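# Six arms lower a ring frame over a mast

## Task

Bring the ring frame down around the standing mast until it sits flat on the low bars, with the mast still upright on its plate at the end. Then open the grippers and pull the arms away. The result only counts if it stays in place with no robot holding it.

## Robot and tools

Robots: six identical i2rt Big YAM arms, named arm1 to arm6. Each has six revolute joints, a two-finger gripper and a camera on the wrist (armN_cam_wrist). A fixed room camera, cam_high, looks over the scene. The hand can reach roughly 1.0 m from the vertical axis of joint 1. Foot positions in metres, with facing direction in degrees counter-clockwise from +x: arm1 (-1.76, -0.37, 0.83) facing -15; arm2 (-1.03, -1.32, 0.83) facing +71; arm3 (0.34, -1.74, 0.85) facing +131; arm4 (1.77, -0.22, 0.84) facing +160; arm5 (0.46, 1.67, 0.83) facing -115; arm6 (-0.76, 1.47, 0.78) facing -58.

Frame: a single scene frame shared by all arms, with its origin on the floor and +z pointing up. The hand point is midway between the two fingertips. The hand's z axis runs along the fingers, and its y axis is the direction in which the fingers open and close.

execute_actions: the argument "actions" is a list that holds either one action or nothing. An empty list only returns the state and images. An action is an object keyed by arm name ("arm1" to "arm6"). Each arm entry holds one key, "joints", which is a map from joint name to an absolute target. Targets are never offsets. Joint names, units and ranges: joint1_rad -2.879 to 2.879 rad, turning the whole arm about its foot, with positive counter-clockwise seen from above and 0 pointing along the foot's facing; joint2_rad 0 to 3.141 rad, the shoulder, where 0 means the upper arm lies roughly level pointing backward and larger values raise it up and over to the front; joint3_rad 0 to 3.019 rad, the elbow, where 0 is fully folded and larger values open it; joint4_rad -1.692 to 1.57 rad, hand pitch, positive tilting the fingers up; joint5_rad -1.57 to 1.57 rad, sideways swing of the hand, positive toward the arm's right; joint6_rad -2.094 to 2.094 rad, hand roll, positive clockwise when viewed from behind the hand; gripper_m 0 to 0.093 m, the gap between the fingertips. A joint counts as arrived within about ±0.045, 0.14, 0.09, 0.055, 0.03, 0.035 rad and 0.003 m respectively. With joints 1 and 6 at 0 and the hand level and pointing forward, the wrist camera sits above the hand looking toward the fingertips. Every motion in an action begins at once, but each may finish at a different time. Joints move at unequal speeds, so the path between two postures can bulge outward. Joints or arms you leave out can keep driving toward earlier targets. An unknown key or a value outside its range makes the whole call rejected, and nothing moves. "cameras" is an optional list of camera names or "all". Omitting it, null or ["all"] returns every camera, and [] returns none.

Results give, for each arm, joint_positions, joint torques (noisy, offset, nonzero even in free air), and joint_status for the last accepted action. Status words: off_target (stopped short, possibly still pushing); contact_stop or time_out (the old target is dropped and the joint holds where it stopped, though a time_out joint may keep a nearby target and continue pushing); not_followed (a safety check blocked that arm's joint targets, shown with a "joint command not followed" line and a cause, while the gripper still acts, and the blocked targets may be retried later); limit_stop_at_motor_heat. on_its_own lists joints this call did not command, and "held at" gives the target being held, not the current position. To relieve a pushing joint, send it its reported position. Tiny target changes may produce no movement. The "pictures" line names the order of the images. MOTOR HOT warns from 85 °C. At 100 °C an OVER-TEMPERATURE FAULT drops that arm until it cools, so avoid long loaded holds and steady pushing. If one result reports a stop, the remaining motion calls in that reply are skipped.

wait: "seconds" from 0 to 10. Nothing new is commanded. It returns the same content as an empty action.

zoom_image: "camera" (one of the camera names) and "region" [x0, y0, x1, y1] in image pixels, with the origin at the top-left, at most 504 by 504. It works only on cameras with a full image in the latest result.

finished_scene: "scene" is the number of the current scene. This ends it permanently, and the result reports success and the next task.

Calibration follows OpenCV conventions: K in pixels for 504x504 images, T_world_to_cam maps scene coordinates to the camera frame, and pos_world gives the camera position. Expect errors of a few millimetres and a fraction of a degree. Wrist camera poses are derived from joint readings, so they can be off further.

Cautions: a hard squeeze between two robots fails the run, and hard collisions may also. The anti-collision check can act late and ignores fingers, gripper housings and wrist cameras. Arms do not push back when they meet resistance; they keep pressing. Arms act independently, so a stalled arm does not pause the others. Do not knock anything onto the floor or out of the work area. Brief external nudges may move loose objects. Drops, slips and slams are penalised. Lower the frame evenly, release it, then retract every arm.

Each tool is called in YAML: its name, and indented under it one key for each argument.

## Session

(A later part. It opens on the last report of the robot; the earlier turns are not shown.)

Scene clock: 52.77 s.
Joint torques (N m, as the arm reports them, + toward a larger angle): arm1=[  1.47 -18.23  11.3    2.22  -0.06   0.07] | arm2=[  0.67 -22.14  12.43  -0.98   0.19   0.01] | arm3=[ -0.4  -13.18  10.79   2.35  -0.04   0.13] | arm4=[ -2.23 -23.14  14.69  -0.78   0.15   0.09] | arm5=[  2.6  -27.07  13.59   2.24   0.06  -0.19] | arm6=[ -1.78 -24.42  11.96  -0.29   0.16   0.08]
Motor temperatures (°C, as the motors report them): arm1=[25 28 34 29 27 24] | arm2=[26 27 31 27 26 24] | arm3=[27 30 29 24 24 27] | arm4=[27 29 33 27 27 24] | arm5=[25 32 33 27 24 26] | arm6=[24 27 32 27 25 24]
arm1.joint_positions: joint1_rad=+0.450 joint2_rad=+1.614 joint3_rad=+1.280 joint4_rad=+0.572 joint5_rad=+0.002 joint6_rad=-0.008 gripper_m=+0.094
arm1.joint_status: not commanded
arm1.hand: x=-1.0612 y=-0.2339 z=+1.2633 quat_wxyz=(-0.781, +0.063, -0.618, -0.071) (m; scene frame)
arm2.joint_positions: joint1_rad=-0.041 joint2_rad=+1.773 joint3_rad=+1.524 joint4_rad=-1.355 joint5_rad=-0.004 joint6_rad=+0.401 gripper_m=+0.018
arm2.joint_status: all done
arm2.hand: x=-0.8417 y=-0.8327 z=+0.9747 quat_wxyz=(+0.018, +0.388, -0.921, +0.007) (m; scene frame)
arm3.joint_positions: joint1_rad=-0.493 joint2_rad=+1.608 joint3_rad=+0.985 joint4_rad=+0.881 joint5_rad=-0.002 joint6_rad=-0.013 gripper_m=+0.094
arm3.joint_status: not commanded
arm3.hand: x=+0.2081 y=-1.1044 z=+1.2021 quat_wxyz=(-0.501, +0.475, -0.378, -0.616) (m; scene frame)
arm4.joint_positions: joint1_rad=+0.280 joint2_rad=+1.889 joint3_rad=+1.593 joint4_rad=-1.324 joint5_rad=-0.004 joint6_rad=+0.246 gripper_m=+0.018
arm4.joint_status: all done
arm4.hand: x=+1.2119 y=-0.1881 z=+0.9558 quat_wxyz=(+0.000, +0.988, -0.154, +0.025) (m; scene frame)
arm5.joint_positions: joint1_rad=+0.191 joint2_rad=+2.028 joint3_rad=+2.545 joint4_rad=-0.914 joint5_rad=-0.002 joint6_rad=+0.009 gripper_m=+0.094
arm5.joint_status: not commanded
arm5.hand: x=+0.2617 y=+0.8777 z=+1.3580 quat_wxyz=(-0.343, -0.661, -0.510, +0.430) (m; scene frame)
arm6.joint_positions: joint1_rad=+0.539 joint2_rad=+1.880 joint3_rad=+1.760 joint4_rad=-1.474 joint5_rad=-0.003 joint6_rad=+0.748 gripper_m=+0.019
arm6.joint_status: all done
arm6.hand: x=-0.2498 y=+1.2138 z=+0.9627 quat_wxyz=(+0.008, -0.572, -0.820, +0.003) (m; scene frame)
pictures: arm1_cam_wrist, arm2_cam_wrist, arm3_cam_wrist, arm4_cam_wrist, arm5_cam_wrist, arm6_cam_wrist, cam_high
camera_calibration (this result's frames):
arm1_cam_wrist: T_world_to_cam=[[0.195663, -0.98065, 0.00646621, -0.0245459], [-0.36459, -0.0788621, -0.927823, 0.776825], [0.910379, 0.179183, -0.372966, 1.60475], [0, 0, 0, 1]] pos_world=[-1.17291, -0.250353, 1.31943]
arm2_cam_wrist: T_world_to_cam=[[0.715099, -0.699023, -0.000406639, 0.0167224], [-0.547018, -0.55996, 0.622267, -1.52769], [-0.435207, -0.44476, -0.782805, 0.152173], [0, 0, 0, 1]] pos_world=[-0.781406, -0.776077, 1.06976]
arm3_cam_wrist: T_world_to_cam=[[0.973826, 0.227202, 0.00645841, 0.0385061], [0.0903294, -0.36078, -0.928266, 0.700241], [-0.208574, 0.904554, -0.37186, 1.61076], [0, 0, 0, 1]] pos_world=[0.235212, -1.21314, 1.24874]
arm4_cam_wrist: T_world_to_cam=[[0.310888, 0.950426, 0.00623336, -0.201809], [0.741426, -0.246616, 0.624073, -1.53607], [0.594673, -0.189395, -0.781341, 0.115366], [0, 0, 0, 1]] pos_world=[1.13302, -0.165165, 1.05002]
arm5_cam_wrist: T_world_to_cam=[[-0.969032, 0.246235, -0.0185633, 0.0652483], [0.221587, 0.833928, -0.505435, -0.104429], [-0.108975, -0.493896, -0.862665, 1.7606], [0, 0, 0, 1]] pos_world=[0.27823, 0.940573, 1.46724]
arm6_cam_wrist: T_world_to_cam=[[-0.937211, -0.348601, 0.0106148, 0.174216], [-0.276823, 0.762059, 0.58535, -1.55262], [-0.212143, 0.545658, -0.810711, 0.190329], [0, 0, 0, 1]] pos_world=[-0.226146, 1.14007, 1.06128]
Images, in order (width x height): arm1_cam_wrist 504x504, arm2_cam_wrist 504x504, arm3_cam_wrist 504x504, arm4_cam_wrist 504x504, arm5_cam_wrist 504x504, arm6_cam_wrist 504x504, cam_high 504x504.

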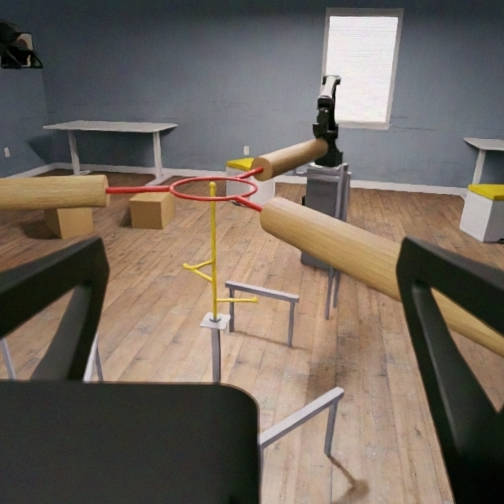

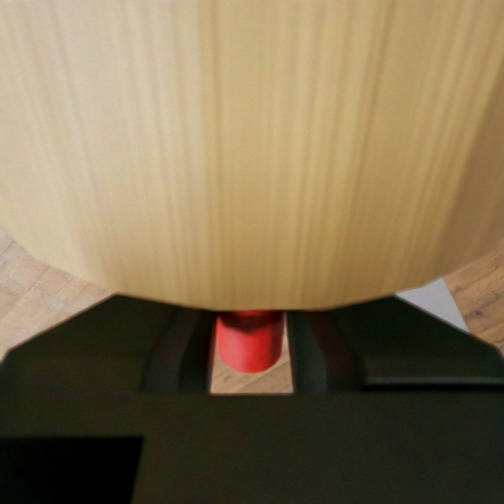

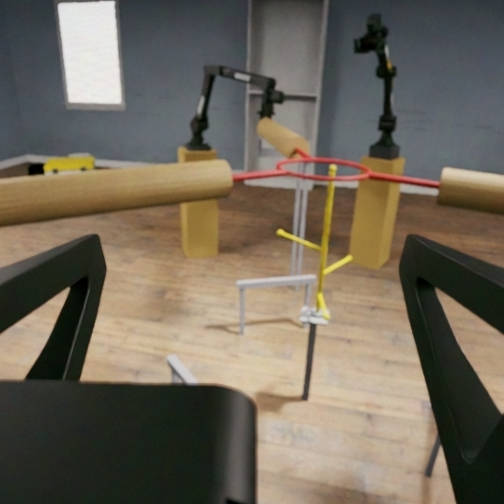

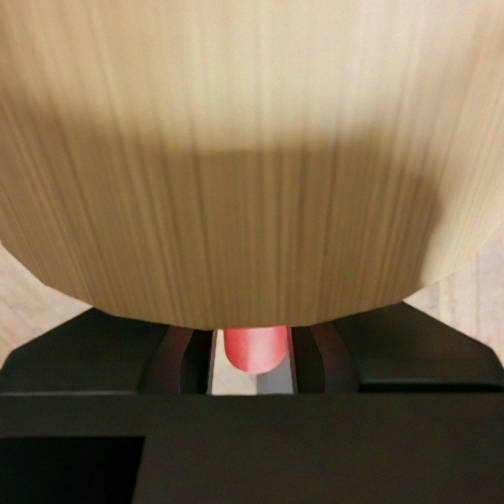

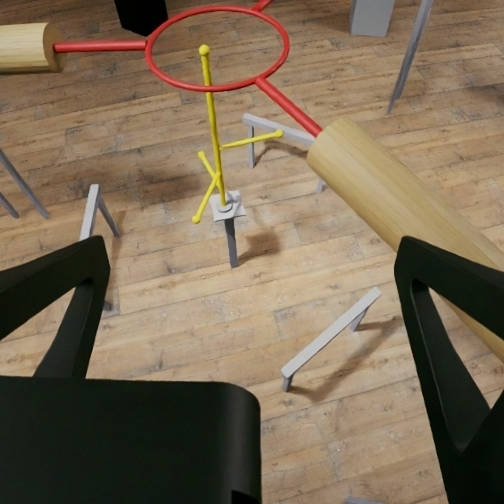

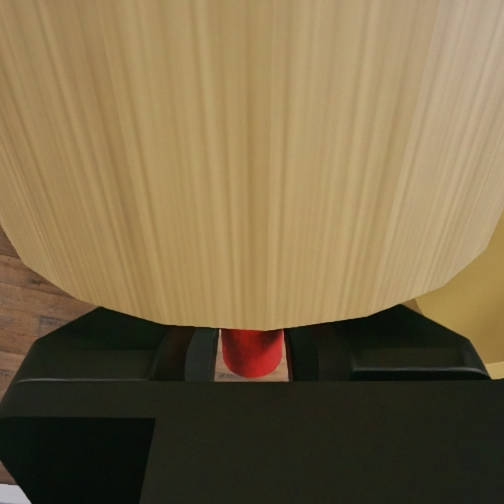

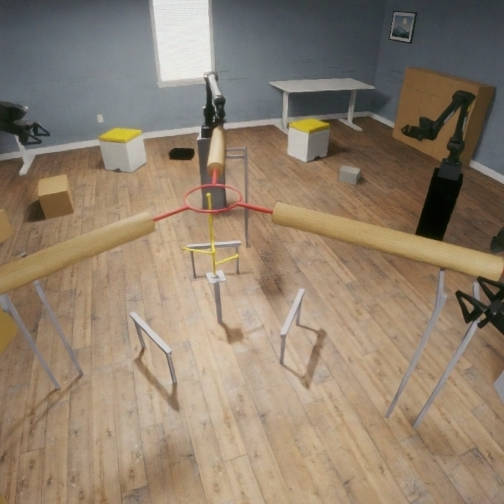

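execute_actions:
  actions:
    - {"arm2":{"joints":{"joint1_rad":-0.31,"joint2_rad":1.68,"joint3_rad":1.54,"joint6_rad":0.02}},"arm4":{"joints":{"joint1_rad":0.08,"joint2_rad":1.79,"joint3_rad":1.66,"joint4_rad":-1.36,"joint6_rad":-0.06}},"arm6":{"joints":{"joint1_rad":0.35,"joint2_rad":1.67,"joint3_rad":1.64,"joint4_rad":-1.44,"joint6_rad":0.45}}}
  cameras: []

execute_actions:
  actions:
    - {"arm2":{"joints":{"joint1_rad":-0.595,"joint2_rad":1.7,"joint3_rad":1.56,"joint4_rad":-1.33,"joint6_rad":-0.355}},"arm4":{"joints":{"joint1_rad":-0.12,"joint2_rad":1.83,"joint3_rad":1.72,"joint6_rad":-0.36}},"arm6":{"joints":{"joint1_rad":0.133,"joint2_rad":1.56,"joint3_rad":1.46,"joint4_rad":-1.38,"joint6_rad":0.14}}}

Scene clock: 68.10 s.
Joint torques (N m, as the arm reports them, + toward a larger angle): arm1=[  1.45 -18.15  11.32   2.21  -0.07   0.07] | arm2=[  0.3  -22.27  11.18   0.49   0.04  -0.18] | arm3=[ -0.39 -13.22  10.76   2.38  -0.04   0.12] | arm4=[ -0.91 -23.18  14.91   1.45  -0.23   0.03] | arm5=[  2.62 -27.18  13.52   2.13   0.05  -0.2 ] | arm6=[ -3.43 -19.92   9.88   2.21   0.74  -0.34]
Motor temperatures (°C, as the motors report them): arm1=[25 28 35 29 27 24] | arm2=[26 28 33 27 26 24] | arm3=[27 30 29 24 24 27] | arm4=[27 30 36 27 27 24] | arm5=[25 32 34 27 24 26] | arm6=[25 28 35 27 25 24]
arm1.joint_positions: joint1_rad=+0.450 joint2_rad=+1.614 joint3_rad=+1.280 joint4_rad=+0.572 joint5_rad=+0.002 joint6_rad=-0.008 gripper_m=+0.094
arm1.joint_status: not commanded
arm1.hand: x=-1.0612 y=-0.2339 z=+1.2633 quat_wxyz=(-0.781, +0.063, -0.618, -0.071) (m; scene frame)
arm2.joint_positions: joint1_rad=-0.320 joint2_rad=+1.724 joint3_rad=+1.492 joint4_rad=-1.397 joint5_rad=-0.001 joint6_rad=+0.030 gripper_m=+0.018
arm2.joint_status: all done
arm2.hand: x=-0.7268 y=-0.9229 z=+0.9860 quat_wxyz=(+0.031, +0.430, -0.902, +0.009) (m; scene frame)
arm3.joint_positions: joint1_rad=-0.493 joint2_rad=+1.608 joint3_rad=+0.985 joint4_rad=+0.881 joint5_rad=-0.002 joint6_rad=-0.013 gripper_m=+0.094
arm3.joint_status: not commanded
arm3.hand: x=+0.2081 y=-1.1044 z=+1.2021 quat_wxyz=(-0.501, +0.475, -0.378, -0.616) (m; scene frame)
arm4.joint_positions: joint1_rad=+0.064 joint2_rad=+1.835 joint3_rad=+1.593 joint4_rad=-1.392 joint5_rad=+0.005 joint6_rad=-0.068 gripper_m=+0.018
arm4.joint_status: all done
arm4.hand: x=+1.2489 y=-0.0726 z=+0.9850 quat_wxyz=(+0.004, +0.994, -0.106, +0.032) (m; scene frame)
arm5.joint_positions: joint1_rad=+0.191 joint2_rad=+2.028 joint3_rad=+2.545 joint4_rad=-0.914 joint5_rad=-0.002 joint6_rad=+0.009 gripper_m=+0.094
arm5.joint_status: not commanded
arm5.hand: x=+0.2617 y=+0.8777 z=+1.3580 quat_wxyz=(-0.343, -0.661, -0.510, +0.430) (m; scene frame)
arm6.joint_positions: joint1_rad=+0.377 joint2_rad=+1.690 joint3_rad=+1.608 joint4_rad=-1.478 joint5_rad=-0.017 joint6_rad=+0.474 gripper_m=+0.019
arm6.joint_status: all done
arm6.hand: x=-0.3439 y=+1.1708 z=+1.0054 quat_wxyz=(-0.010, -0.526, -0.851, -0.005) (m; scene frame)
pictures: none
No camera images: the call's "cameras" was empty. Leave "cameras" out to get every camera's image.

Scene clock: 69.20 s.
Joint torques (N m, as the arm reports them, + toward a larger angle): arm1=[  1.42 -18.14  11.31   2.21  -0.06   0.07] | arm2=[  0.96 -20.74  12.62   0.15  -0.41  -0.02] | arm3=[ -0.49 -13.19  10.75   2.36  -0.05   0.13] | arm4=[ -1.04 -22.31  15.06   0.18  -0.21   0.02] | arm5=[  2.25 -27.1   13.5    2.24   0.05  -0.17] | arm6=[ -0.94 -20.53   8.83   0.71   0.26  -0.01]
Motor temperatures (°C, as the motors report them): arm1=[25 28 35 29 27 24] | arm2=[26 28 33 27 26 24] | arm3=[27 30 29 24 24 27] | arm4=[27 30 36 27 27 24] | arm5=[25 32 34 27 24 26] | arm6=[25 28 35 27 25 24]
arm1.joint_positions: joint1_rad=+0.450 joint2_rad=+1.614 joint3_rad=+1.280 joint4_rad=+0.572 joint5_rad=+0.002 joint6_rad=-0.008 gripper_m=+0.094
arm1.joint_status: not commanded
arm1.hand: x=-1.0612 y=-0.2339 z=+1.2633 quat_wxyz=(-0.781, +0.063, -0.618, -0.071) (m; scene frame)
arm2.joint_positions: joint1_rad=-0.613 joint2_rad=+1.727 joint3_rad=+1.492 joint4_rad=-1.335 joint5_rad=+0.011 joint6_rad=-0.362 gripper_m=+0.018
arm2.joint_status: all done
arm2.hand: x=-0.6107 y=-1.0211 z=+0.9825 quat_wxyz=(+0.004, +0.474, -0.880, +0.001) (m; scene frame)
arm3.joint_positions: joint1_rad=-0.493 joint2_rad=+1.608 joint3_rad=+0.985 joint4_rad=+0.881 joint5_rad=-0.002 joint6_rad=-0.013 gripper_m=+0.094
arm3.joint_status: not commanded
arm3.hand: x=+0.2081 y=-1.1044 z=+1.2021 quat_wxyz=(-0.501, +0.475, -0.378, -0.616) (m; scene frame)
arm4.joint_positions: joint1_rad=-0.130 joint2_rad=+1.857 joint3_rad=+1.653 joint4_rad=-1.362 joint5_rad=+0.004 joint6_rad=-0.366 gripper_m=+0.018
arm4.joint_status: all done
arm4.hand: x=+1.2631 y=+0.0374 z=+0.9951 quat_wxyz=(-0.002, +0.999, -0.054, -0.001) (m; scene frame)
arm5.joint_positions: joint1_rad=+0.191 joint2_rad=+2.028 joint3_rad=+2.545 joint4_rad=-0.914 joint5_rad=-0.002 joint6_rad=+0.009 gripper_m=+0.094
arm5.joint_status: not commanded
arm5.hand: x=+0.2617 y=+0.8777 z=+1.3580 quat_wxyz=(-0.343, -0.661, -0.510, +0.430) (m; scene frame)
arm6.joint_positions: joint1_rad=+0.132 joint2_rad=+1.608 joint3_rad=+1.442 joint4_rad=-1.378 joint5_rad=-0.007 joint6_rad=+0.134 gripper_m=+0.019
arm6.joint_status: all done
arm6.hand: x=-0.4507 y=+1.1005 z=+0.9819 quat_wxyz=(-0.017, -0.485, -0.875, +0.005) (m; scene frame)
pictures: arm1_cam_wrist, arm2_cam_wrist, arm3_cam_wrist, arm4_cam_wrist, arm5_cam_wrist, arm6_cam_wrist, cam_high
camera_calibration (this result's frames):
arm1_cam_wrist: T_world_to_cam=[[0.195663, -0.98065, 0.00646621, -0.0245459], [-0.36459, -0.0788621, -0.927823, 0.776825], [0.910379, 0.179183, -0.372966, 1.60475], [0, 0, 0, 1]] pos_world=[-1.17291, -0.250353, 1.31943]
arm2_cam_wrist: T_world_to_cam=[[0.834799, -0.550554, -0.000103991, -0.0557049], [-0.441155, -0.669031, 0.598148, -1.53467], [-0.329382, -0.499287, -0.801386, 0.202197], [0, 0, 0, 1]] pos_world=[-0.563925, -0.956457, 1.07999]
arm3_cam_wrist: T_world_to_cam=[[0.973826, 0.227202, 0.00645841, 0.0385061], [0.0903294, -0.36078, -0.928266, 0.700241], [-0.208574, 0.904554, -0.37186, 1.61076], [0, 0, 0, 1]] pos_world=[0.235212, -1.21314, 1.24874]
arm4_cam_wrist: T_world_to_cam=[[0.11454, 0.993415, 0.00254934, -0.18225], [0.80733, -0.0945791, 0.582472, -1.59043], [0.578878, -0.0646581, -0.812847, 0.204946], [0, 0, 0, 1]] pos_world=[1.18624, 0.04388, 1.09343]
arm5_cam_wrist: T_world_to_cam=[[-0.969032, 0.246235, -0.0185633, 0.0652483], [0.221587, 0.833928, -0.505435, -0.104429], [-0.108975, -0.493896, -0.862665, 1.7606], [0, 0, 0, 1]] pos_world=[0.27823, 0.940573, 1.46724]
arm6_cam_wrist: T_world_to_cam=[[-0.845611, -0.533672, -0.0116655, 0.213055], [-0.451669, 0.703688, 0.548468, -1.51143], [-0.284493, 0.46906, -0.83609, 0.301669], [0, 0, 0, 1]] pos_world=[-0.41668, 1.03577, 1.08368]
Images, in order (width x height): arm1_cam_wrist 504x504, arm2_cam_wrist 504x504, arm3_cam_wrist 504x504, arm4_cam_wrist 504x504, arm5_cam_wrist 504x504, arm6_cam_wrist 504x504, cam_high 504x504.

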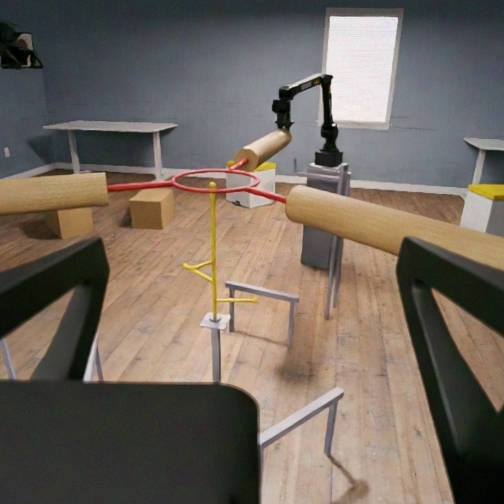

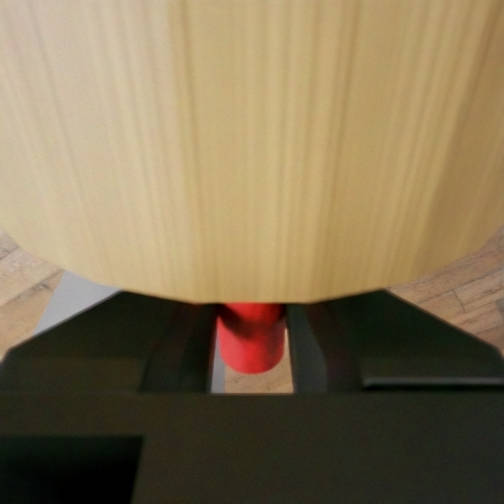

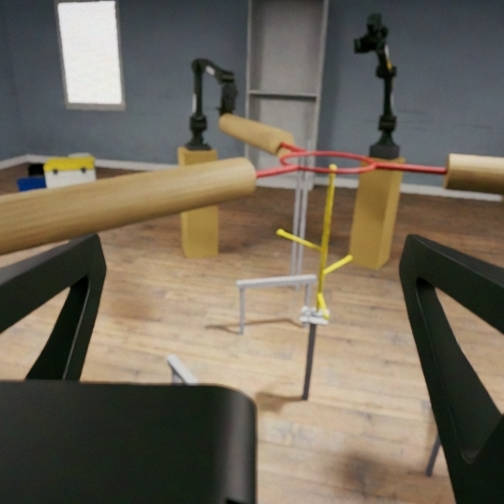

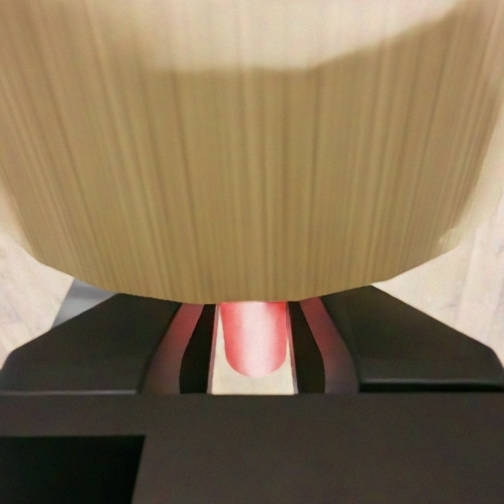

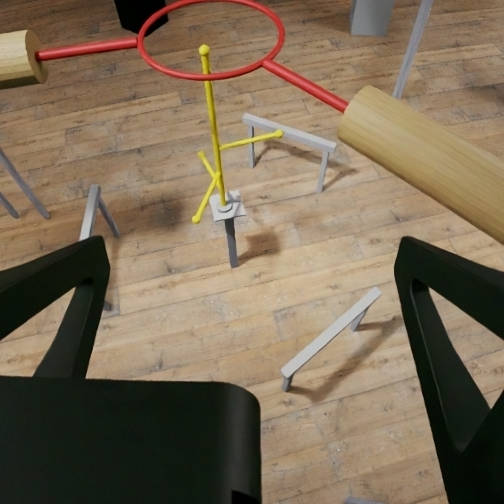

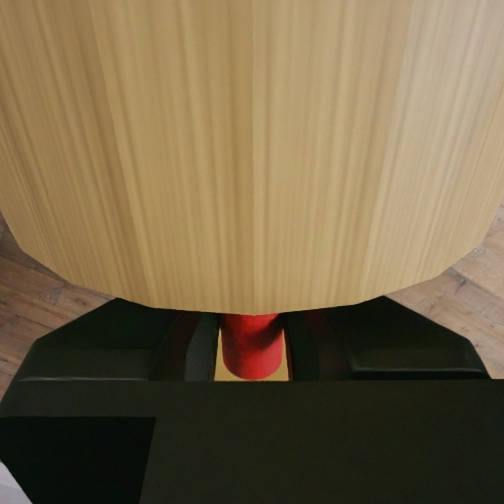

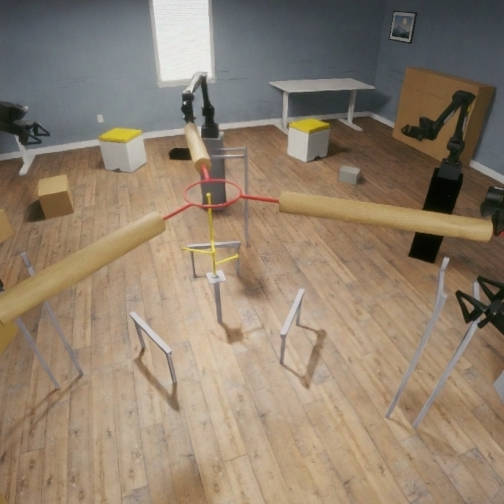

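execute_actions:
  actions:
    - {"arm2":{"joints":{"joint1_rad":-0.52,"joint2_rad":1.76,"joint3_rad":1.31,"joint4_rad":-1.06,"joint6_rad":-0.28}},"arm4":{"joints":{"joint2_rad":2.02,"joint3_rad":1.71,"joint4_rad":-1.18}},"arm6":{"joints":{"joint1_rad":0.1,"joint2_rad":1.58,"joint3_rad":1.19,"joint4_rad":-1.11,"joint6_rad":0.11}}}
  cameras: []

execute_actions:
  actions:
    - {"arm2":{"joints":{"joint1_rad":-0.445,"joint2_rad":1.866,"joint3_rad":1.153,"joint4_rad":-0.79,"joint6_rad":-0.2}},"arm4":{"joints":{"joint1_rad":-0.11,"joint2_rad":2.24,"joint3_rad":1.78,"joint4_rad":-1.01}},"arm6":{"joints":{"joint1_rad":0.065,"joint2_rad":1.65,"joint3_rad":0.955,"joint4_rad":-0.81,"joint6_rad":0.075}}}
  cameras: ["arm1_cam_wrist","arm3_cam_wrist","arm5_cam_wrist"]

Scene clock: 80.17 s.
Joint torques (N m, as the arm reports them, + toward a larger angle): arm1=[  1.46 -18.16  11.31   2.21  -0.06   0.06] | arm2=[ -0.08 -23.29   8.63   0.21  -0.17  -0.05] | arm3=[ -0.55 -13.17  10.84   2.38  -0.04   0.12] | arm4=[ -2.7  -27.83  13.39  -0.49  -0.15  -0.06] | arm5=[  2.58 -26.59  13.49   2.28   0.07  -0.16] | arm6=[ -2.31 -17.76   8.09   1.04   0.14  -0.18]
Motor temperatures (°C, as the motors report them): arm1=[25 28 36 29 27 24] | arm2=[26 28 34 27 26 24] | arm3=[27 30 29 24 24 27] | arm4=[27 30 37 27 27 24] | arm5=[25 32 34 27 24 26] | arm6=[24 28 34 27 25 24]
arm1.joint_positions: joint1_rad=+0.450 joint2_rad=+1.614 joint3_rad=+1.280 joint4_rad=+0.572 joint5_rad=+0.002 joint6_rad=-0.008 gripper_m=+0.094
arm1.joint_status: not commanded
arm1.hand: x=-1.0612 y=-0.2339 z=+1.2633 quat_wxyz=(-0.781, +0.063, -0.618, -0.071) (m; scene frame)
arm2.joint_positions: joint1_rad=-0.527 joint2_rad=+1.812 joint3_rad=+1.285 joint4_rad=-1.068 joint5_rad=+0.004 joint6_rad=-0.284 gripper_m=+0.018
arm2.joint_status: all done
arm2.hand: x=-0.6533 y=-0.9960 z=+0.8677 quat_wxyz=(+0.017, +0.477, -0.879, +0.001) (m; scene frame)
arm3.joint_positions: joint1_rad=-0.493 joint2_rad=+1.608 joint3_rad=+0.985 joint4_rad=+0.881 joint5_rad=-0.002 joint6_rad=-0.013 gripper_m=+0.094
arm3.joint_status: not commanded
arm3.hand: x=+0.2081 y=-1.1044 z=+1.2021 quat_wxyz=(-0.501, +0.475, -0.378, -0.616) (m; scene frame)
arm4.joint_positions: joint1_rad=-0.116 joint2_rad=+2.081 joint3_rad=+1.653 joint4_rad=-1.168 joint5_rad=+0.002 joint6_rad=-0.360 gripper_m=+0.018
arm4.joint_status: all done
arm4.hand: x=+1.2255 y=+0.0470 z=+0.8671 quat_wxyz=(+0.005, +0.999, -0.051, +0.013) (m; scene frame)
arm5.joint_positions: joint1_rad=+0.191 joint2_rad=+2.028 joint3_rad=+2.545 joint4_rad=-0.914 joint5_rad=-0.002 joint6_rad=+0.009 gripper_m=+0.094
arm5.joint_status: not commanded
arm5.hand: x=+0.2617 y=+0.8777 z=+1.3580 quat_wxyz=(-0.343, -0.661, -0.510, +0.430) (m; scene frame)
arm6.joint_positions: joint1_rad=+0.114 joint2_rad=+1.608 joint3_rad=+1.173 joint4_rad=-1.120 joint5_rad=-0.004 joint6_rad=+0.119 gripper_m=+0.019
arm6.joint_status: all done
arm6.hand: x=-0.4782 y=+1.1196 z=+0.8837 quat_wxyz=(-0.012, -0.486, -0.874, +0.004) (m; scene frame)
pictures: none
No camera images: the call's "cameras" was empty. Leave "cameras" out to get every camera's image.

Scene clock: 81.30 s.
Joint torques (N m, as the arm reports them, + toward a larger angle): arm1=[  1.43 -18.24  11.31   2.2   -0.06   0.07] | arm2=[ -0.82 -22.62   6.76   0.36  -0.07  -0.1 ] | arm3=[ -0.43 -13.2   10.78   2.37  -0.05   0.13] | arm4=[ -2.55 -30.43  11.97  -0.79  -0.02  -0.14] | arm5=[  2.46 -27.24  13.55   2.18   0.04  -0.15] | arm6=[ -0.76 -16.82   6.22   0.95   0.11  -0.06]
Motor temperatures (°C, as the motors report them): arm1=[25 28 36 29 27 24] | arm2=[26 28 34 27 26 24] | arm3=[27 30 30 24 24 27] | arm4=[27 31 37 27 27 24] | arm5=[25 32 34 27 24 26] | arm6=[24 28 33 27 25 24]
arm1.joint_positions: joint1_rad=+0.450 joint2_rad=+1.614 joint3_rad=+1.280 joint4_rad=+0.572 joint5_rad=+0.002 joint6_rad=-0.008 gripper_m=+0.094
arm1.joint_status: not commanded
arm1.hand: x=-1.0612 y=-0.2339 z=+1.2633 quat_wxyz=(-0.781, +0.063, -0.618, -0.071) (m; scene frame)
arm2.joint_positions: joint1_rad=-0.445 joint2_rad=+1.915 joint3_rad=+1.138 joint4_rad=-0.801 joint5_rad=+0.002 joint6_rad=-0.199 gripper_m=+0.018
arm2.joint_status: all done
arm2.hand: x=-0.6955 y=-0.9779 z=+0.7750 quat_wxyz=(+0.008, +0.476, -0.879, -0.002) (m; scene frame)
arm3.joint_positions: joint1_rad=-0.493 joint2_rad=+1.608 joint3_rad=+0.985 joint4_rad=+0.881 joint5_rad=-0.002 joint6_rad=-0.013 gripper_m=+0.094
arm3.joint_status: not commanded
arm3.hand: x=+0.2081 y=-1.1044 z=+1.2021 quat_wxyz=(-0.501, +0.475, -0.378, -0.616) (m; scene frame)
arm4.joint_positions: joint1_rad=-0.104 joint2_rad=+2.301 joint3_rad=+1.732 joint4_rad=-0.991 joint5_rad=-0.001 joint6_rad=-0.353 gripper_m=+0.018
arm4.joint_status: all done
arm4.hand: x=+1.1842 y=+0.0579 z=+0.7588 quat_wxyz=(-0.001, +0.999, -0.048, -0.005) (m; scene frame)
arm5.joint_positions: joint1_rad=+0.191 joint2_rad=+2.028 joint3_rad=+2.545 joint4_rad=-0.914 joint5_rad=-0.002 joint6_rad=+0.009 gripper_m=+0.094
arm5.joint_status: not commanded
arm5.hand: x=+0.2617 y=+0.8777 z=+1.3580 quat_wxyz=(-0.343, -0.661, -0.510, +0.430) (m; scene frame)
arm6.joint_positions: joint1_rad=+0.066 joint2_rad=+1.673 joint3_rad=+0.947 joint4_rad=-0.816 joint5_rad=-0.003 joint6_rad=+0.073 gripper_m=+0.019
arm6.joint_status: all done
arm6.hand: x=-0.5152 y=+1.1324 z=+0.7847 quat_wxyz=(-0.017, -0.487, -0.873, +0.008) (m; scene frame)
pictures: arm1_cam_wrist, arm3_cam_wrist, arm5_cam_wrist
camera_calibration (this result's frames):
arm1_cam_wrist: T_world_to_cam=[[0.195663, -0.98065, 0.00646621, -0.0245459], [-0.36459, -0.0788621, -0.927823, 0.776825], [0.910379, 0.179183, -0.372966, 1.60475], [0, 0, 0, 1]] pos_world=[-1.17291, -0.250353, 1.31943]
arm3_cam_wrist: T_world_to_cam=[[0.973826, 0.227202, 0.00645841, 0.0385061], [0.0903294, -0.36078, -0.928266, 0.700241], [-0.208574, 0.904554, -0.37186, 1.61076], [0, 0, 0, 1]] pos_world=[0.235212, -1.21314, 1.24874]
arm5_cam_wrist: T_world_to_cam=[[-0.969032, 0.246235, -0.0185633, 0.0652483], [0.221587, 0.833928, -0.505435, -0.104429], [-0.108975, -0.493896, -0.862665, 1.7606], [0, 0, 0, 1]] pos_world=[0.27823, 0.940573, 1.46724]
Images, in order (width x height): arm1_cam_wrist 504x504, arm3_cam_wrist 504x504, arm5_cam_wrist 504x504.

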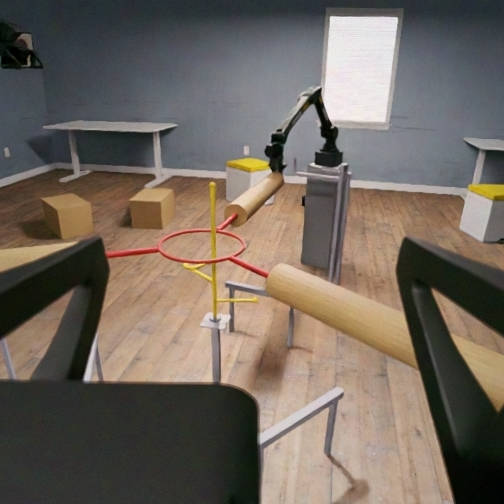

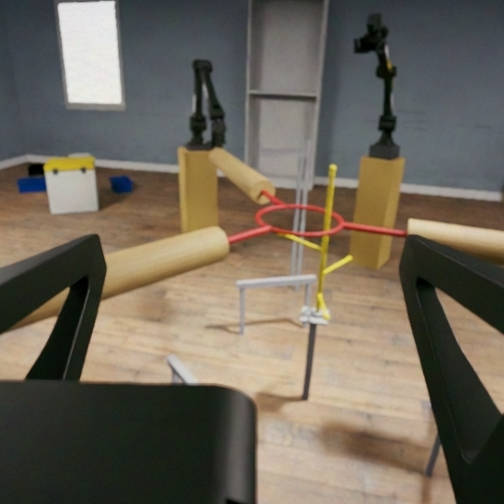

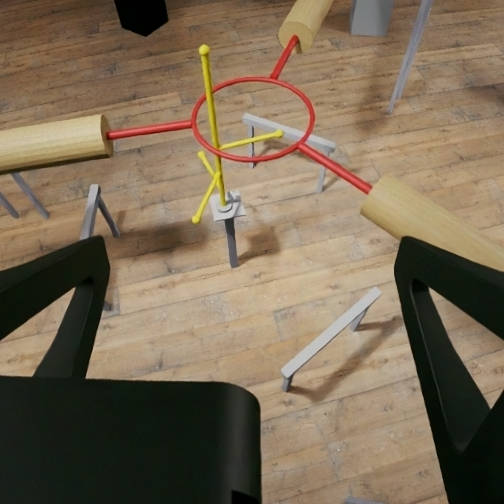

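execute_actions:
  actions:
    - {"arm2":{"joints":{"joint2_rad":2.085,"joint3_rad":1.14,"joint4_rad":-0.55}},"arm4":{"joints":{"joint2_rad":2.395,"joint4_rad":-0.85}},"arm6":{"joints":{"joint2_rad":1.9,"joint3_rad":0.875,"joint4_rad":-0.5}}}
  cameras: ["arm1_cam_wrist","arm3_cam_wrist","arm5_cam_wrist"]

Scene clock: 88.77 s.
Joint torques (N m, as the arm reports them, + toward a larger angle): arm1=[  1.43 -18.22  11.33   2.22  -0.07   0.07] | arm2=[ -0.95 -23.71   5.35   0.02   0.04  -0.09] | arm3=[ -0.4  -13.26  10.76   2.36  -0.04   0.12] | arm4=[ -2.07 -29.86  10.56  -0.5   -0.09  -0.09] | arm5=[  2.57 -27.43  13.63   2.21   0.06  -0.18] | arm6=[ -0.88 -18.27   3.38   0.42   0.02  -0.06]
Motor temperatures (°C, as the motors report them): arm1=[25 28 36 29 27 24] | arm2=[26 28 32 27 26 24] | arm3=[27 30 30 24 24 27] | arm4=[27 32 36 27 27 24] | arm5=[25 32 35 27 24 26] | arm6=[24 28 32 27 25 24]
arm1.joint_positions: joint1_rad=+0.450 joint2_rad=+1.614 joint3_rad=+1.280 joint4_rad=+0.572 joint5_rad=+0.002 joint6_rad=-0.008 gripper_m=+0.094
arm1.joint_status: not commanded
arm1.hand: x=-1.0612 y=-0.2339 z=+1.2633 quat_wxyz=(-0.781, +0.063, -0.618, -0.071) (m; scene frame)
arm2.joint_positions: joint1_rad=-0.444 joint2_rad=+2.135 joint3_rad=+1.126 joint4_rad=-0.551 joint5_rad=-0.001 joint6_rad=-0.199 gripper_m=+0.018
arm2.joint_status: all done
arm2.hand: x=-0.6953 y=-0.9748 z=+0.6691 quat_wxyz=(+0.000, +0.477, -0.879, -0.006) (m; scene frame)
arm3.joint_positions: joint1_rad=-0.493 joint2_rad=+1.608 joint3_rad=+0.985 joint4_rad=+0.881 joint5_rad=-0.002 joint6_rad=-0.013 gripper_m=+0.094
arm3.joint_status: not commanded
arm3.hand: x=+0.2081 y=-1.1044 z=+1.2021 quat_wxyz=(-0.501, +0.475, -0.378, -0.616) (m; scene frame)
arm4.joint_positions: joint1_rad=-0.106 joint2_rad=+2.449 joint3_rad=+1.739 joint4_rad=-0.836 joint5_rad=+0.001 joint6_rad=-0.355 gripper_m=+0.018
arm4.joint_status: all done
arm4.hand: x=+1.1823 y=+0.0601 z=+0.6685 quat_wxyz=(-0.004, +0.999, -0.048, -0.010) (m; scene frame)
arm5.joint_positions: joint1_rad=+0.191 joint2_rad=+2.028 joint3_rad=+2.545 joint4_rad=-0.914 joint5_rad=-0.002 joint6_rad=+0.009 gripper_m=+0.094
arm5.joint_status: not commanded
arm5.hand: x=+0.2617 y=+0.8777 z=+1.3580 quat_wxyz=(-0.343, -0.661, -0.510, +0.430) (m; scene frame)
arm6.joint_positions: joint1_rad=+0.066 joint2_rad=+1.922 joint3_rad=+0.882 joint4_rad=-0.491 joint5_rad=-0.001 joint6_rad=+0.073 gripper_m=+0.019
arm6.joint_status: all done
arm6.hand: x=-0.5163 y=+1.1327 z=+0.6711 quat_wxyz=(-0.021, -0.487, -0.873, +0.011) (m; scene frame)
pictures: arm1_cam_wrist, arm3_cam_wrist, arm5_cam_wrist
camera_calibration (this result's frames):
arm1_cam_wrist: T_world_to_cam=[[0.195663, -0.98065, 0.00646621, -0.0245459], [-0.36459, -0.0788621, -0.927823, 0.776825], [0.910379, 0.179183, -0.372966, 1.60475], [0, 0, 0, 1]] pos_world=[-1.17291, -0.250353, 1.31943]
arm3_cam_wrist: T_world_to_cam=[[0.973826, 0.227202, 0.00645841, 0.0385061], [0.0903294, -0.36078, -0.928266, 0.700241], [-0.208574, 0.904554, -0.37186, 1.61076], [0, 0, 0, 1]] pos_world=[0.235212, -1.21314, 1.24874]
arm5_cam_wrist: T_world_to_cam=[[-0.969032, 0.246235, -0.0185633, 0.0652483], [0.221587, 0.833928, -0.505435, -0.104429], [-0.108975, -0.493896, -0.862665, 1.7606], [0, 0, 0, 1]] pos_world=[0.27823, 0.940573, 1.46724]
Images, in order (width x height): arm1_cam_wrist 504x504, arm3_cam_wrist 504x504, arm5_cam_wrist 504x504.

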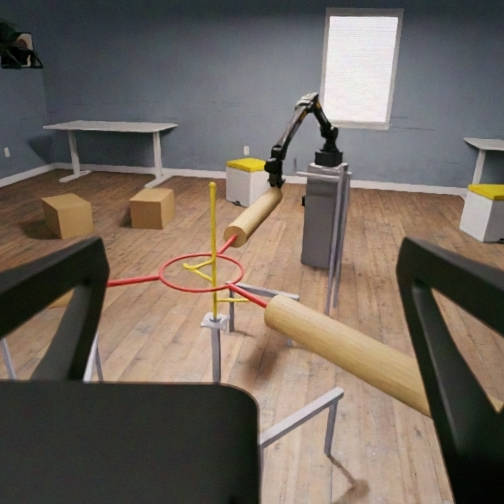

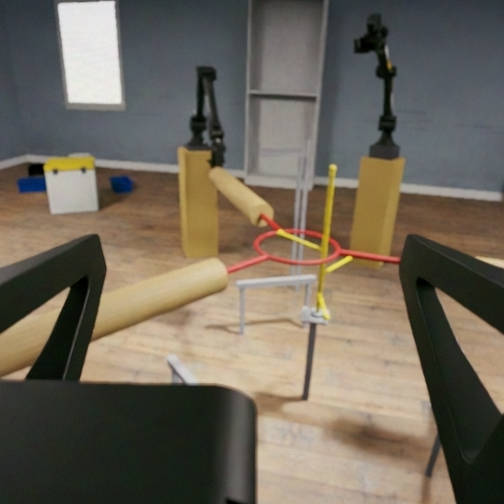

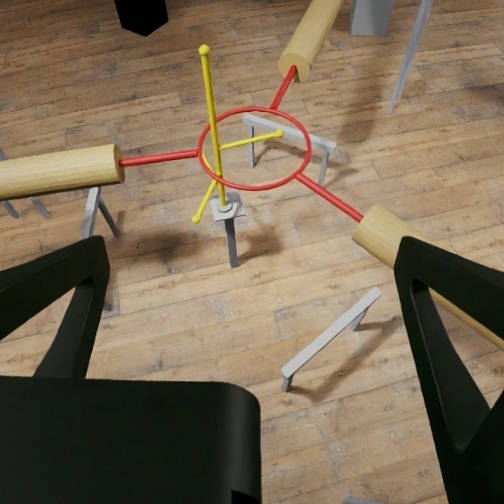

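execute_actions:
  actions:
    - {"arm2":{"joints":{"joint1_rad":-0.5,"joint2_rad":2.205,"joint3_rad":1.39,"joint4_rad":-0.67,"joint6_rad":-0.26}},"arm4":{"joints":{"joint1_rad":-0.2,"joint2_rad":2.335,"joint3_rad":1.585,"joint4_rad":-0.73,"joint6_rad":-0.44}},"arm6":{"joints":{"joint1_rad":0.23,"joint2_rad":1.96,"joint3_rad":0.97,"joint4_rad":-0.53,"joint6_rad":0.245}}}
  cameras: []

execute_actions:
  actions:
    - {"arm2":{"joints":{"joint1_rad":-0.54,"joint2_rad":2.31,"joint3_rad":1.645,"joint4_rad":-0.81,"joint6_rad":-0.3}},"arm4":{"joints":{"joint1_rad":-0.305,"joint2_rad":2.27,"joint3_rad":1.415,"joint4_rad":-0.64,"joint6_rad":-0.545}},"arm6":{"joints":{"joint1_rad":0.373,"joint2_rad":2.005,"joint3_rad":1.07,"joint4_rad":-0.58,"joint6_rad":0.39}}}
  cameras: ["arm1_cam_wrist","arm3_cam_wrist","arm5_cam_wrist"]

Scene clock: 96.40 s.
Joint torques (N m, as the arm reports them, + toward a larger angle): arm1=[  1.54 -18.18  11.32   2.2   -0.07   0.06] | arm2=[ -1.29 -24.92   7.47  -0.39   0.01  -0.24] | arm3=[ -0.33 -13.17  10.79   2.4   -0.04   0.13] | arm4=[ -1.47 -28.11   7.55   0.31  -0.04  -0.05] | arm5=[  2.75 -27.1   13.51   2.12   0.04  -0.2 ] | arm6=[ -1.82 -18.06   5.62   0.38   0.02  -0.03]
Motor temperatures (°C, as the motors report them): arm1=[25 29 36 29 27 24] | arm2=[26 29 30 27 26 24] | arm3=[27 30 30 24 24 27] | arm4=[27 33 35 27 27 24] | arm5=[25 33 35 27 24 26] | arm6=[24 28 31 27 25 24]
arm1.joint_positions: joint1_rad=+0.450 joint2_rad=+1.614 joint3_rad=+1.280 joint4_rad=+0.572 joint5_rad=+0.002 joint6_rad=-0.008 gripper_m=+0.094
arm1.joint_status: not commanded
arm1.hand: x=-1.0612 y=-0.2339 z=+1.2633 quat_wxyz=(-0.781, +0.063, -0.618, -0.071) (m; scene frame)
arm2.joint_positions: joint1_rad=-0.492 joint2_rad=+2.240 joint3_rad=+1.356 joint4_rad=-0.658 joint5_rad=+0.000 joint6_rad=-0.243 gripper_m=+0.018
arm2.joint_status: all done
arm2.hand: x=-0.6263 y=-0.9430 z=+0.6678 quat_wxyz=(-0.009, +0.475, -0.880, -0.008) (m; scene frame)
arm3.joint_positions: joint1_rad=-0.493 joint2_rad=+1.608 joint3_rad=+0.985 joint4_rad=+0.881 joint5_rad=-0.002 joint6_rad=-0.013 gripper_m=+0.094
arm3.joint_status: not commanded
arm3.hand: x=+0.2081 y=-1.1044 z=+1.2021 quat_wxyz=(-0.501, +0.475, -0.378, -0.616) (m; scene frame)
arm4.joint_positions: joint1_rad=-0.204 joint2_rad=+2.391 joint3_rad=+1.571 joint4_rad=-0.735 joint5_rad=+0.000 joint6_rad=-0.442 gripper_m=+0.018
arm4.joint_status: all done
arm4.hand: x=+1.2493 y=+0.0945 z=+0.6577 quat_wxyz=(-0.003, +0.999, -0.054, -0.007) (m; scene frame)
arm5.joint_positions: joint1_rad=+0.191 joint2_rad=+2.028 joint3_rad=+2.545 joint4_rad=-0.914 joint5_rad=-0.002 joint6_rad=+0.009 gripper_m=+0.094
arm5.joint_status: not commanded
arm5.hand: x=+0.2617 y=+0.8777 z=+1.3580 quat_wxyz=(-0.343, -0.661, -0.510, +0.430) (m; scene frame)
arm6.joint_positions: joint1_rad=+0.238 joint2_rad=+1.971 joint3_rad=+0.948 joint4_rad=-0.518 joint5_rad=-0.001 joint6_rad=+0.240 gripper_m=+0.019
arm6.joint_status: all done
arm6.hand: x=-0.4477 y=+1.1661 z=+0.6647 quat_wxyz=(-0.018, -0.484, -0.875, +0.007) (m; scene frame)
pictures: none
No camera images: the call's "cameras" was empty. Leave "cameras" out to get every camera's image.

Scene clock: 97.47 s.
Joint torques (N m, as the arm reports them, + toward a larger angle): arm1=[  1.35 -18.15  11.31   2.2   -0.07   0.07] | arm2=[ -1.28 -27.9    8.71  -0.53  -0.04  -0.24] | arm3=[ -0.4  -13.33  10.77   2.41  -0.04   0.12] | arm4=[ -2.13 -26.89   6.03  -0.04   0.02  -0.08] | arm5=[  2.8  -27.14  13.63   2.28   0.04  -0.19] | arm6=[ -1.82 -19.03   5.75   0.3    0.05   0.  ]
Motor temperatures (°C, as the motors report them): arm1=[25 29 36 29 27 24] | arm2=[26 29 30 27 26 24] | arm3=[27 30 30 24 24 27] | arm4=[27 33 35 27 27 24] | arm5=[25 33 35 27 24 26] | arm6=[24 28 31 27 25 24]
arm1.joint_positions: joint1_rad=+0.450 joint2_rad=+1.614 joint3_rad=+1.280 joint4_rad=+0.572 joint5_rad=+0.002 joint6_rad=-0.008 gripper_m=+0.094
arm1.joint_status: not commanded
arm1.hand: x=-1.0612 y=-0.2339 z=+1.2633 quat_wxyz=(-0.781, +0.063, -0.618, -0.071) (m; scene frame)
arm2.joint_positions: joint1_rad=-0.534 joint2_rad=+2.350 joint3_rad=+1.605 joint4_rad=-0.795 joint5_rad=+0.001 joint6_rad=-0.283 gripper_m=+0.018
arm2.joint_status: all done
arm2.hand: x=-0.5610 y=-0.9181 z=+0.6702 quat_wxyz=(-0.010, +0.474, -0.880, -0.007) (m; scene frame)
arm3.joint_positions: joint1_rad=-0.493 joint2_rad=+1.608 joint3_rad=+0.985 joint4_rad=+0.881 joint5_rad=-0.002 joint6_rad=-0.013 gripper_m=+0.094
arm3.joint_status: not commanded
arm3.hand: x=+0.2081 y=-1.1044 z=+1.2021 quat_wxyz=(-0.501, +0.475, -0.378, -0.616) (m; scene frame)
arm4.joint_positions: joint1_rad=-0.304 joint2_rad=+2.320 joint3_rad=+1.409 joint4_rad=-0.638 joint5_rad=-0.002 joint6_rad=-0.542 gripper_m=+0.018
arm4.joint_status: all done
arm4.hand: x=+1.3159 y=+0.1195 z=+0.6575 quat_wxyz=(-0.005, +0.999, -0.053, -0.009) (m; scene frame)
arm5.joint_positions: joint1_rad=+0.191 joint2_rad=+2.028 joint3_rad=+2.545 joint4_rad=-0.914 joint5_rad=-0.002 joint6_rad=+0.009 gripper_m=+0.094
arm5.joint_status: not commanded
arm5.hand: x=+0.2617 y=+0.8777 z=+1.3580 quat_wxyz=(-0.343, -0.661, -0.510, +0.430) (m; scene frame)
arm6.joint_positions: joint1_rad=+0.380 joint2_rad=+2.017 joint3_rad=+1.051 joint4_rad=-0.566 joint5_rad=-0.001 joint6_rad=+0.384 gripper_m=+0.019
arm6.joint_status: all done
arm6.hand: x=-0.3793 y=+1.1933 z=+0.6666 quat_wxyz=(-0.023, -0.485, -0.874, +0.005) (m; scene frame)
pictures: arm1_cam_wrist, arm3_cam_wrist, arm5_cam_wrist
camera_calibration (this result's frames):
arm1_cam_wrist: T_world_to_cam=[[0.195663, -0.98065, 0.00646621, -0.0245459], [-0.36459, -0.0788621, -0.927823, 0.776825], [0.910379, 0.179183, -0.372966, 1.60475], [0, 0, 0, 1]] pos_world=[-1.17291, -0.250353, 1.31943]
arm3_cam_wrist: T_world_to_cam=[[0.973826, 0.227202, 0.00645841, 0.0385061], [0.0903294, -0.36078, -0.928266, 0.700241], [-0.208574, 0.904554, -0.37186, 1.61076], [0, 0, 0, 1]] pos_world=[0.235212, -1.21314, 1.24874]
arm5_cam_wrist: T_world_to_cam=[[-0.969032, 0.246235, -0.0185633, 0.0652483], [0.221587, 0.833928, -0.505435, -0.104429], [-0.108975, -0.493896, -0.862665, 1.7606], [0, 0, 0, 1]] pos_world=[0.27823, 0.940573, 1.46724]
Images, in order (width x height): arm1_cam_wrist 504x504, arm3_cam_wrist 504x504, arm5_cam_wrist 504x504.

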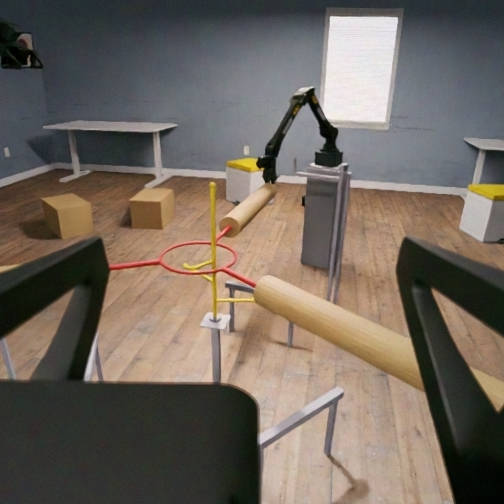

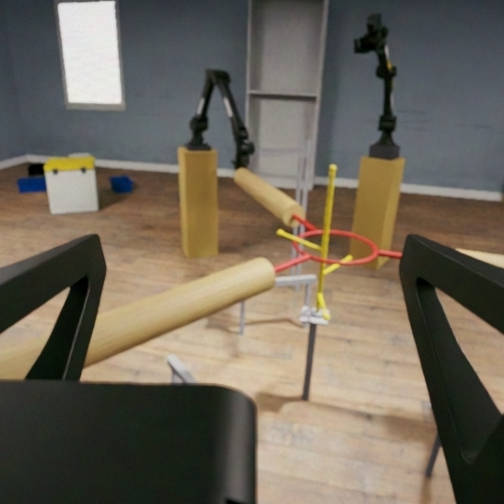

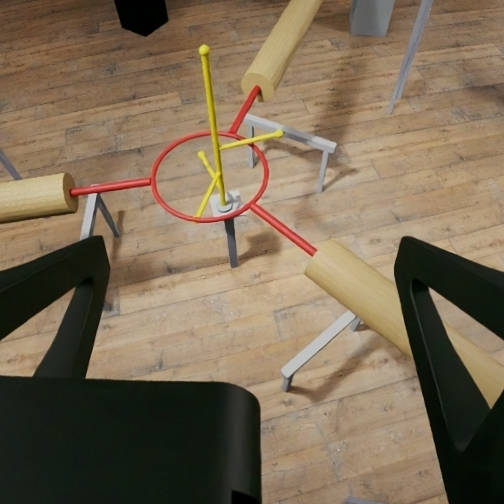

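execute_actions:
  actions:
    - {"arm2":{"joints":{"joint2_rad":2.515,"joint3_rad":1.705,"joint4_rad":-0.685}},"arm4":{"joints":{"joint2_rad":2.495,"joint3_rad":1.515,"joint4_rad":-0.52}},"arm6":{"joints":{"joint2_rad":2.245,"joint3_rad":1.085,"joint4_rad":-0.38}}}
  cameras: ["arm1_cam_wrist","arm3_cam_wrist","arm5_cam_wrist"]

execute_actions:
  actions:
    - {"arm2":{"joints":{"joint1_rad":-0.635,"joint2_rad":2.43,"joint3_rad":1.46,"joint4_rad":-0.55,"joint6_rad":-0.405}},"arm4":{"joints":{"joint1_rad":-0.17,"joint2_rad":2.455,"joint3_rad":1.375,"joint4_rad":-0.44,"joint6_rad":-0.4}},"arm6":{"joints":{"joint1_rad":0.225,"joint2_rad":2.3,"joint3_rad":1.235,"joint4_rad":-0.48,"joint6_rad":0.23}}}
  cameras: ["arm1_cam_wrist","arm3_cam_wrist","arm5_cam_wrist"]

Scene clock: 107.17 s.
Joint torques (N m, as the arm reports them, + toward a larger angle): arm1=[  1.53 -18.18  11.31   2.2   -0.06   0.07] | arm2=[ -1.18 -29.32   6.75  -0.53   0.02  -0.24] | arm3=[ -0.39 -13.23  10.81   2.4   -0.04   0.11] | arm4=[ -3.37 -26.31   6.16  -0.36   0.02  -0.11] | arm5=[  2.4  -27.36  13.54   2.23   0.09  -0.21] | arm6=[ -1.13 -21.03   2.54   0.14  -0.01   0.  ]
Motor temperatures (°C, as the motors report them): arm1=[25 29 37 29 27 24] | arm2=[26 30 31 27 26 24] | arm3=[27 31 30 24 24 27] | arm4=[27 33 33 27 27 24] | arm5=[25 33 35 27 24 26] | arm6=[24 28 30 27 25 24]
arm1.joint_positions: joint1_rad=+0.450 joint2_rad=+1.614 joint3_rad=+1.280 joint4_rad=+0.572 joint5_rad=+0.002 joint6_rad=-0.008 gripper_m=+0.094
arm1.joint_status: not commanded
arm1.hand: x=-1.0612 y=-0.2339 z=+1.2633 quat_wxyz=(-0.781, +0.063, -0.618, -0.071) (m; scene frame)
arm2.joint_positions: joint1_rad=-0.534 joint2_rad=+2.567 joint3_rad=+1.682 joint4_rad=-0.672 joint5_rad=-0.001 joint6_rad=-0.285 gripper_m=+0.018
arm2.joint_status: all done
arm2.hand: x=-0.5649 y=-0.9196 z=+0.5603 quat_wxyz=(-0.001, +0.475, -0.880, -0.006) (m; scene frame)
arm3.joint_positions: joint1_rad=-0.493 joint2_rad=+1.608 joint3_rad=+0.985 joint4_rad=+0.881 joint5_rad=-0.002 joint6_rad=-0.013 gripper_m=+0.094
arm3.joint_status: not commanded
arm3.hand: x=+0.2081 y=-1.1044 z=+1.2021 quat_wxyz=(-0.501, +0.475, -0.378, -0.616) (m; scene frame)
arm4.joint_positions: joint1_rad=-0.293 joint2_rad=+2.538 joint3_rad=+1.498 joint4_rad=-0.509 joint5_rad=-0.001 joint6_rad=-0.539 gripper_m=+0.018
arm4.joint_status: all done
arm4.hand: x=+1.3110 y=+0.1154 z=+0.5575 quat_wxyz=(-0.005, +0.999, -0.049, -0.009) (m; scene frame)
arm5.joint_positions: joint1_rad=+0.191 joint2_rad=+2.028 joint3_rad=+2.545 joint4_rad=-0.914 joint5_rad=-0.002 joint6_rad=+0.009 gripper_m=+0.094
arm5.joint_status: not commanded
arm5.hand: x=+0.2617 y=+0.8777 z=+1.3580 quat_wxyz=(-0.343, -0.661, -0.510, +0.430) (m; scene frame)
arm6.joint_positions: joint1_rad=+0.370 joint2_rad=+2.266 joint3_rad=+1.091 joint4_rad=-0.363 joint5_rad=+0.000 joint6_rad=+0.383 gripper_m=+0.019
arm6.joint_status: all done
arm6.hand: x=-0.3834 y=+1.1890 z=+0.5631 quat_wxyz=(-0.020, -0.489, -0.872, +0.005) (m; scene frame)
pictures: arm1_cam_wrist, arm3_cam_wrist, arm5_cam_wrist
camera_calibration (this result's frames):
arm1_cam_wrist: T_world_to_cam=[[0.195663, -0.98065, 0.00646621, -0.0245459], [-0.36459, -0.0788621, -0.927823, 0.776825], [0.910379, 0.179183, -0.372966, 1.60475], [0, 0, 0, 1]] pos_world=[-1.17291, -0.250353, 1.31943]
arm3_cam_wrist: T_world_to_cam=[[0.973826, 0.227202, 0.00645841, 0.0385061], [0.0903294, -0.36078, -0.928266, 0.700241], [-0.208574, 0.904554, -0.37186, 1.61076], [0, 0, 0, 1]] pos_world=[0.235212, -1.21314, 1.24874]
arm5_cam_wrist: T_world_to_cam=[[-0.969032, 0.246235, -0.0185633, 0.0652483], [0.221587, 0.833928, -0.505435, -0.104429], [-0.108975, -0.493896, -0.862665, 1.7606], [0, 0, 0, 1]] pos_world=[0.27823, 0.940573, 1.46724]
Images, in order (width x height): arm1_cam_wrist 504x504, arm3_cam_wrist 504x504, arm5_cam_wrist 504x504.

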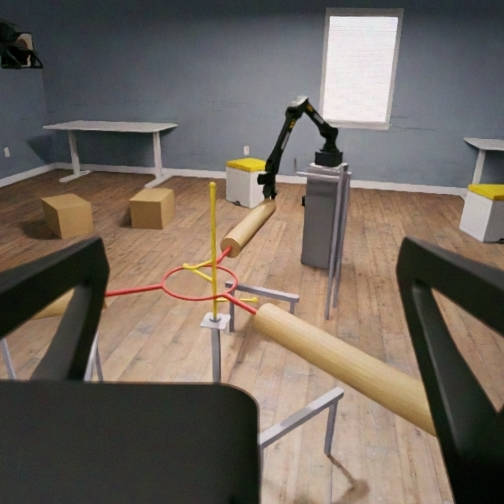

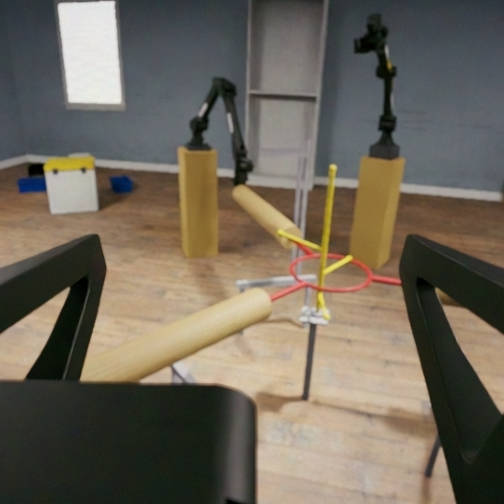

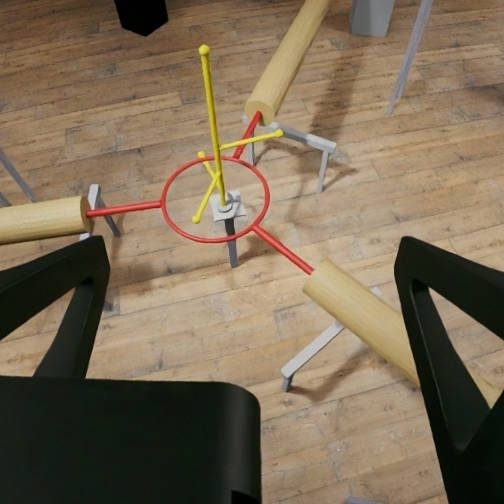

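Scene clock: 108.30 s.
Joint torques (N m, as the arm reports them, + toward a larger angle): arm1=[  1.36 -18.19  11.28   2.22  -0.06   0.07] | arm2=[ -0.05 -26.83   4.86  -0.15  -0.1   -0.2 ] | arm3=[ -0.34 -13.26  10.76   2.36  -0.04   0.13] | arm4=[ -3.14 -25.03   4.11  -0.19  -0.01  -0.09] | arm5=[  2.2  -27.24  13.5    2.07   0.08  -0.18] | arm6=[  0.1  -21.58   3.68   0.16  -0.03  -0.02]
Motor temperatures (°C, as the motors report them): arm1=[25 29 37 29 27 24] | arm2=[26 30 30 27 26 24] | arm3=[27 31 30 24 24 27] | arm4=[27 33 32 27 27 24] | arm5=[25 33 35 27 24 26] | arm6=[24 28 30 27 25 24]
arm1.joint_positions: joint1_rad=+0.450 joint2_rad=+1.614 joint3_rad=+1.280 joint4_rad=+0.572 joint5_rad=+0.002 joint6_rad=-0.008 gripper_m=+0.094
arm1.joint_status: not commanded
arm1.hand: x=-1.0612 y=-0.2339 z=+1.2633 quat_wxyz=(-0.781, +0.063, -0.618, -0.071) (m; scene frame)
arm2.joint_positions: joint1_rad=-0.643 joint2_rad=+2.474 joint3_rad=+1.451 joint4_rad=-0.547 joint5_rad=+0.002 joint6_rad=-0.392 gripper_m=+0.018
arm2.joint_status: all done
arm2.hand: x=-0.5742 y=-1.0082 z=+0.5622 quat_wxyz=(+0.004, +0.474, -0.880, -0.003) (m; scene frame)
arm3.joint_positions: joint1_rad=-0.493 joint2_rad=+1.608 joint3_rad=+0.985 joint4_rad=+0.881 joint5_rad=-0.002 joint6_rad=-0.013 gripper_m=+0.094
arm3.joint_status: not commanded
arm3.hand: x=+0.2081 y=-1.1044 z=+1.2021 quat_wxyz=(-0.501, +0.475, -0.378, -0.616) (m; scene frame)
arm4.joint_positions: joint1_rad=-0.155 joint2_rad=+2.496 joint3_rad=+1.372 joint4_rad=-0.433 joint5_rad=-0.002 joint6_rad=-0.396 gripper_m=+0.018
arm4.joint_status: all done
arm4.hand: x=+1.3008 y=+0.0314 z=+0.5576 quat_wxyz=(-0.002, +0.999, -0.052, -0.006) (m; scene frame)
arm5.joint_positions: joint1_rad=+0.191 joint2_rad=+2.028 joint3_rad=+2.545 joint4_rad=-0.914 joint5_rad=-0.002 joint6_rad=+0.009 gripper_m=+0.094
arm5.joint_status: not commanded
arm5.hand: x=+0.2617 y=+0.8777 z=+1.3580 quat_wxyz=(-0.343, -0.661, -0.510, +0.430) (m; scene frame)
arm6.joint_positions: joint1_rad=+0.215 joint2_rad=+2.304 joint3_rad=+1.235 joint4_rad=-0.461 joint5_rad=+0.000 joint6_rad=+0.225 gripper_m=+0.019
arm6.joint_status: all done
arm6.hand: x=-0.3980 y=+1.0998 z=+0.5701 quat_wxyz=(-0.023, -0.488, -0.873, +0.009) (m; scene frame)
pictures: arm1_cam_wrist, arm3_cam_wrist, arm5_cam_wrist
camera_calibration (this result's frames):
arm1_cam_wrist: T_world_to_cam=[[0.195663, -0.98065, 0.00646621, -0.0245459], [-0.36459, -0.0788621, -0.927823, 0.776825], [0.910379, 0.179183, -0.372966, 1.60475], [0, 0, 0, 1]] pos_world=[-1.17291, -0.250353, 1.31943]
arm3_cam_wrist: T_world_to_cam=[[0.973826, 0.227202, 0.00645841, 0.0385061], [0.0903294, -0.36078, -0.928266, 0.700241], [-0.208574, 0.904554, -0.37186, 1.61076], [0, 0, 0, 1]] pos_world=[0.235212, -1.21314, 1.24874]
arm5_cam_wrist: T_world_to_cam=[[-0.969032, 0.246235, -0.0185633, 0.0652483], [0.221587, 0.833928, -0.505435, -0.104429], [-0.108975, -0.493896, -0.862665, 1.7606], [0, 0, 0, 1]] pos_world=[0.27823, 0.940573, 1.46724]
Images, in order (width x height): arm1_cam_wrist 504x504, arm3_cam_wrist 504x504, arm5_cam_wrist 504x504.

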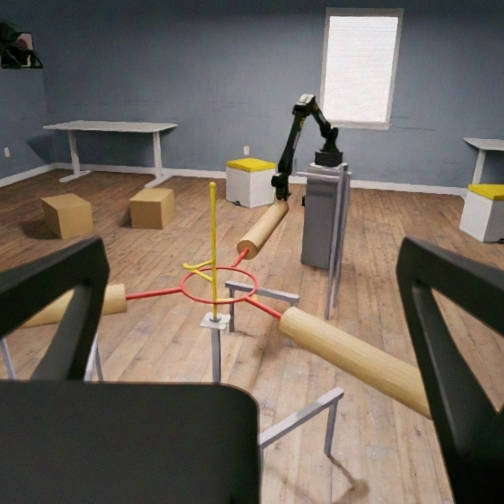

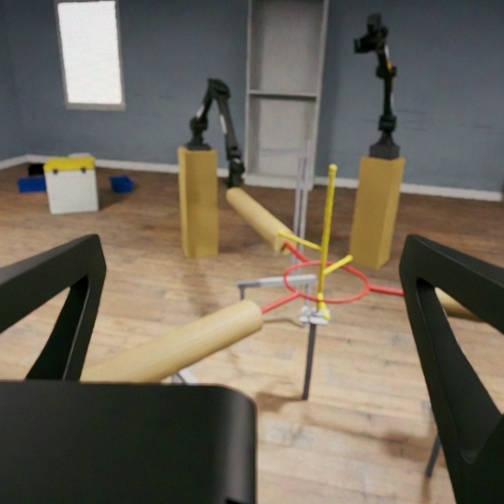

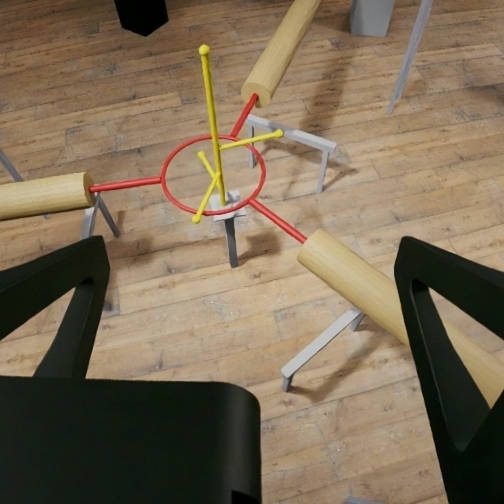

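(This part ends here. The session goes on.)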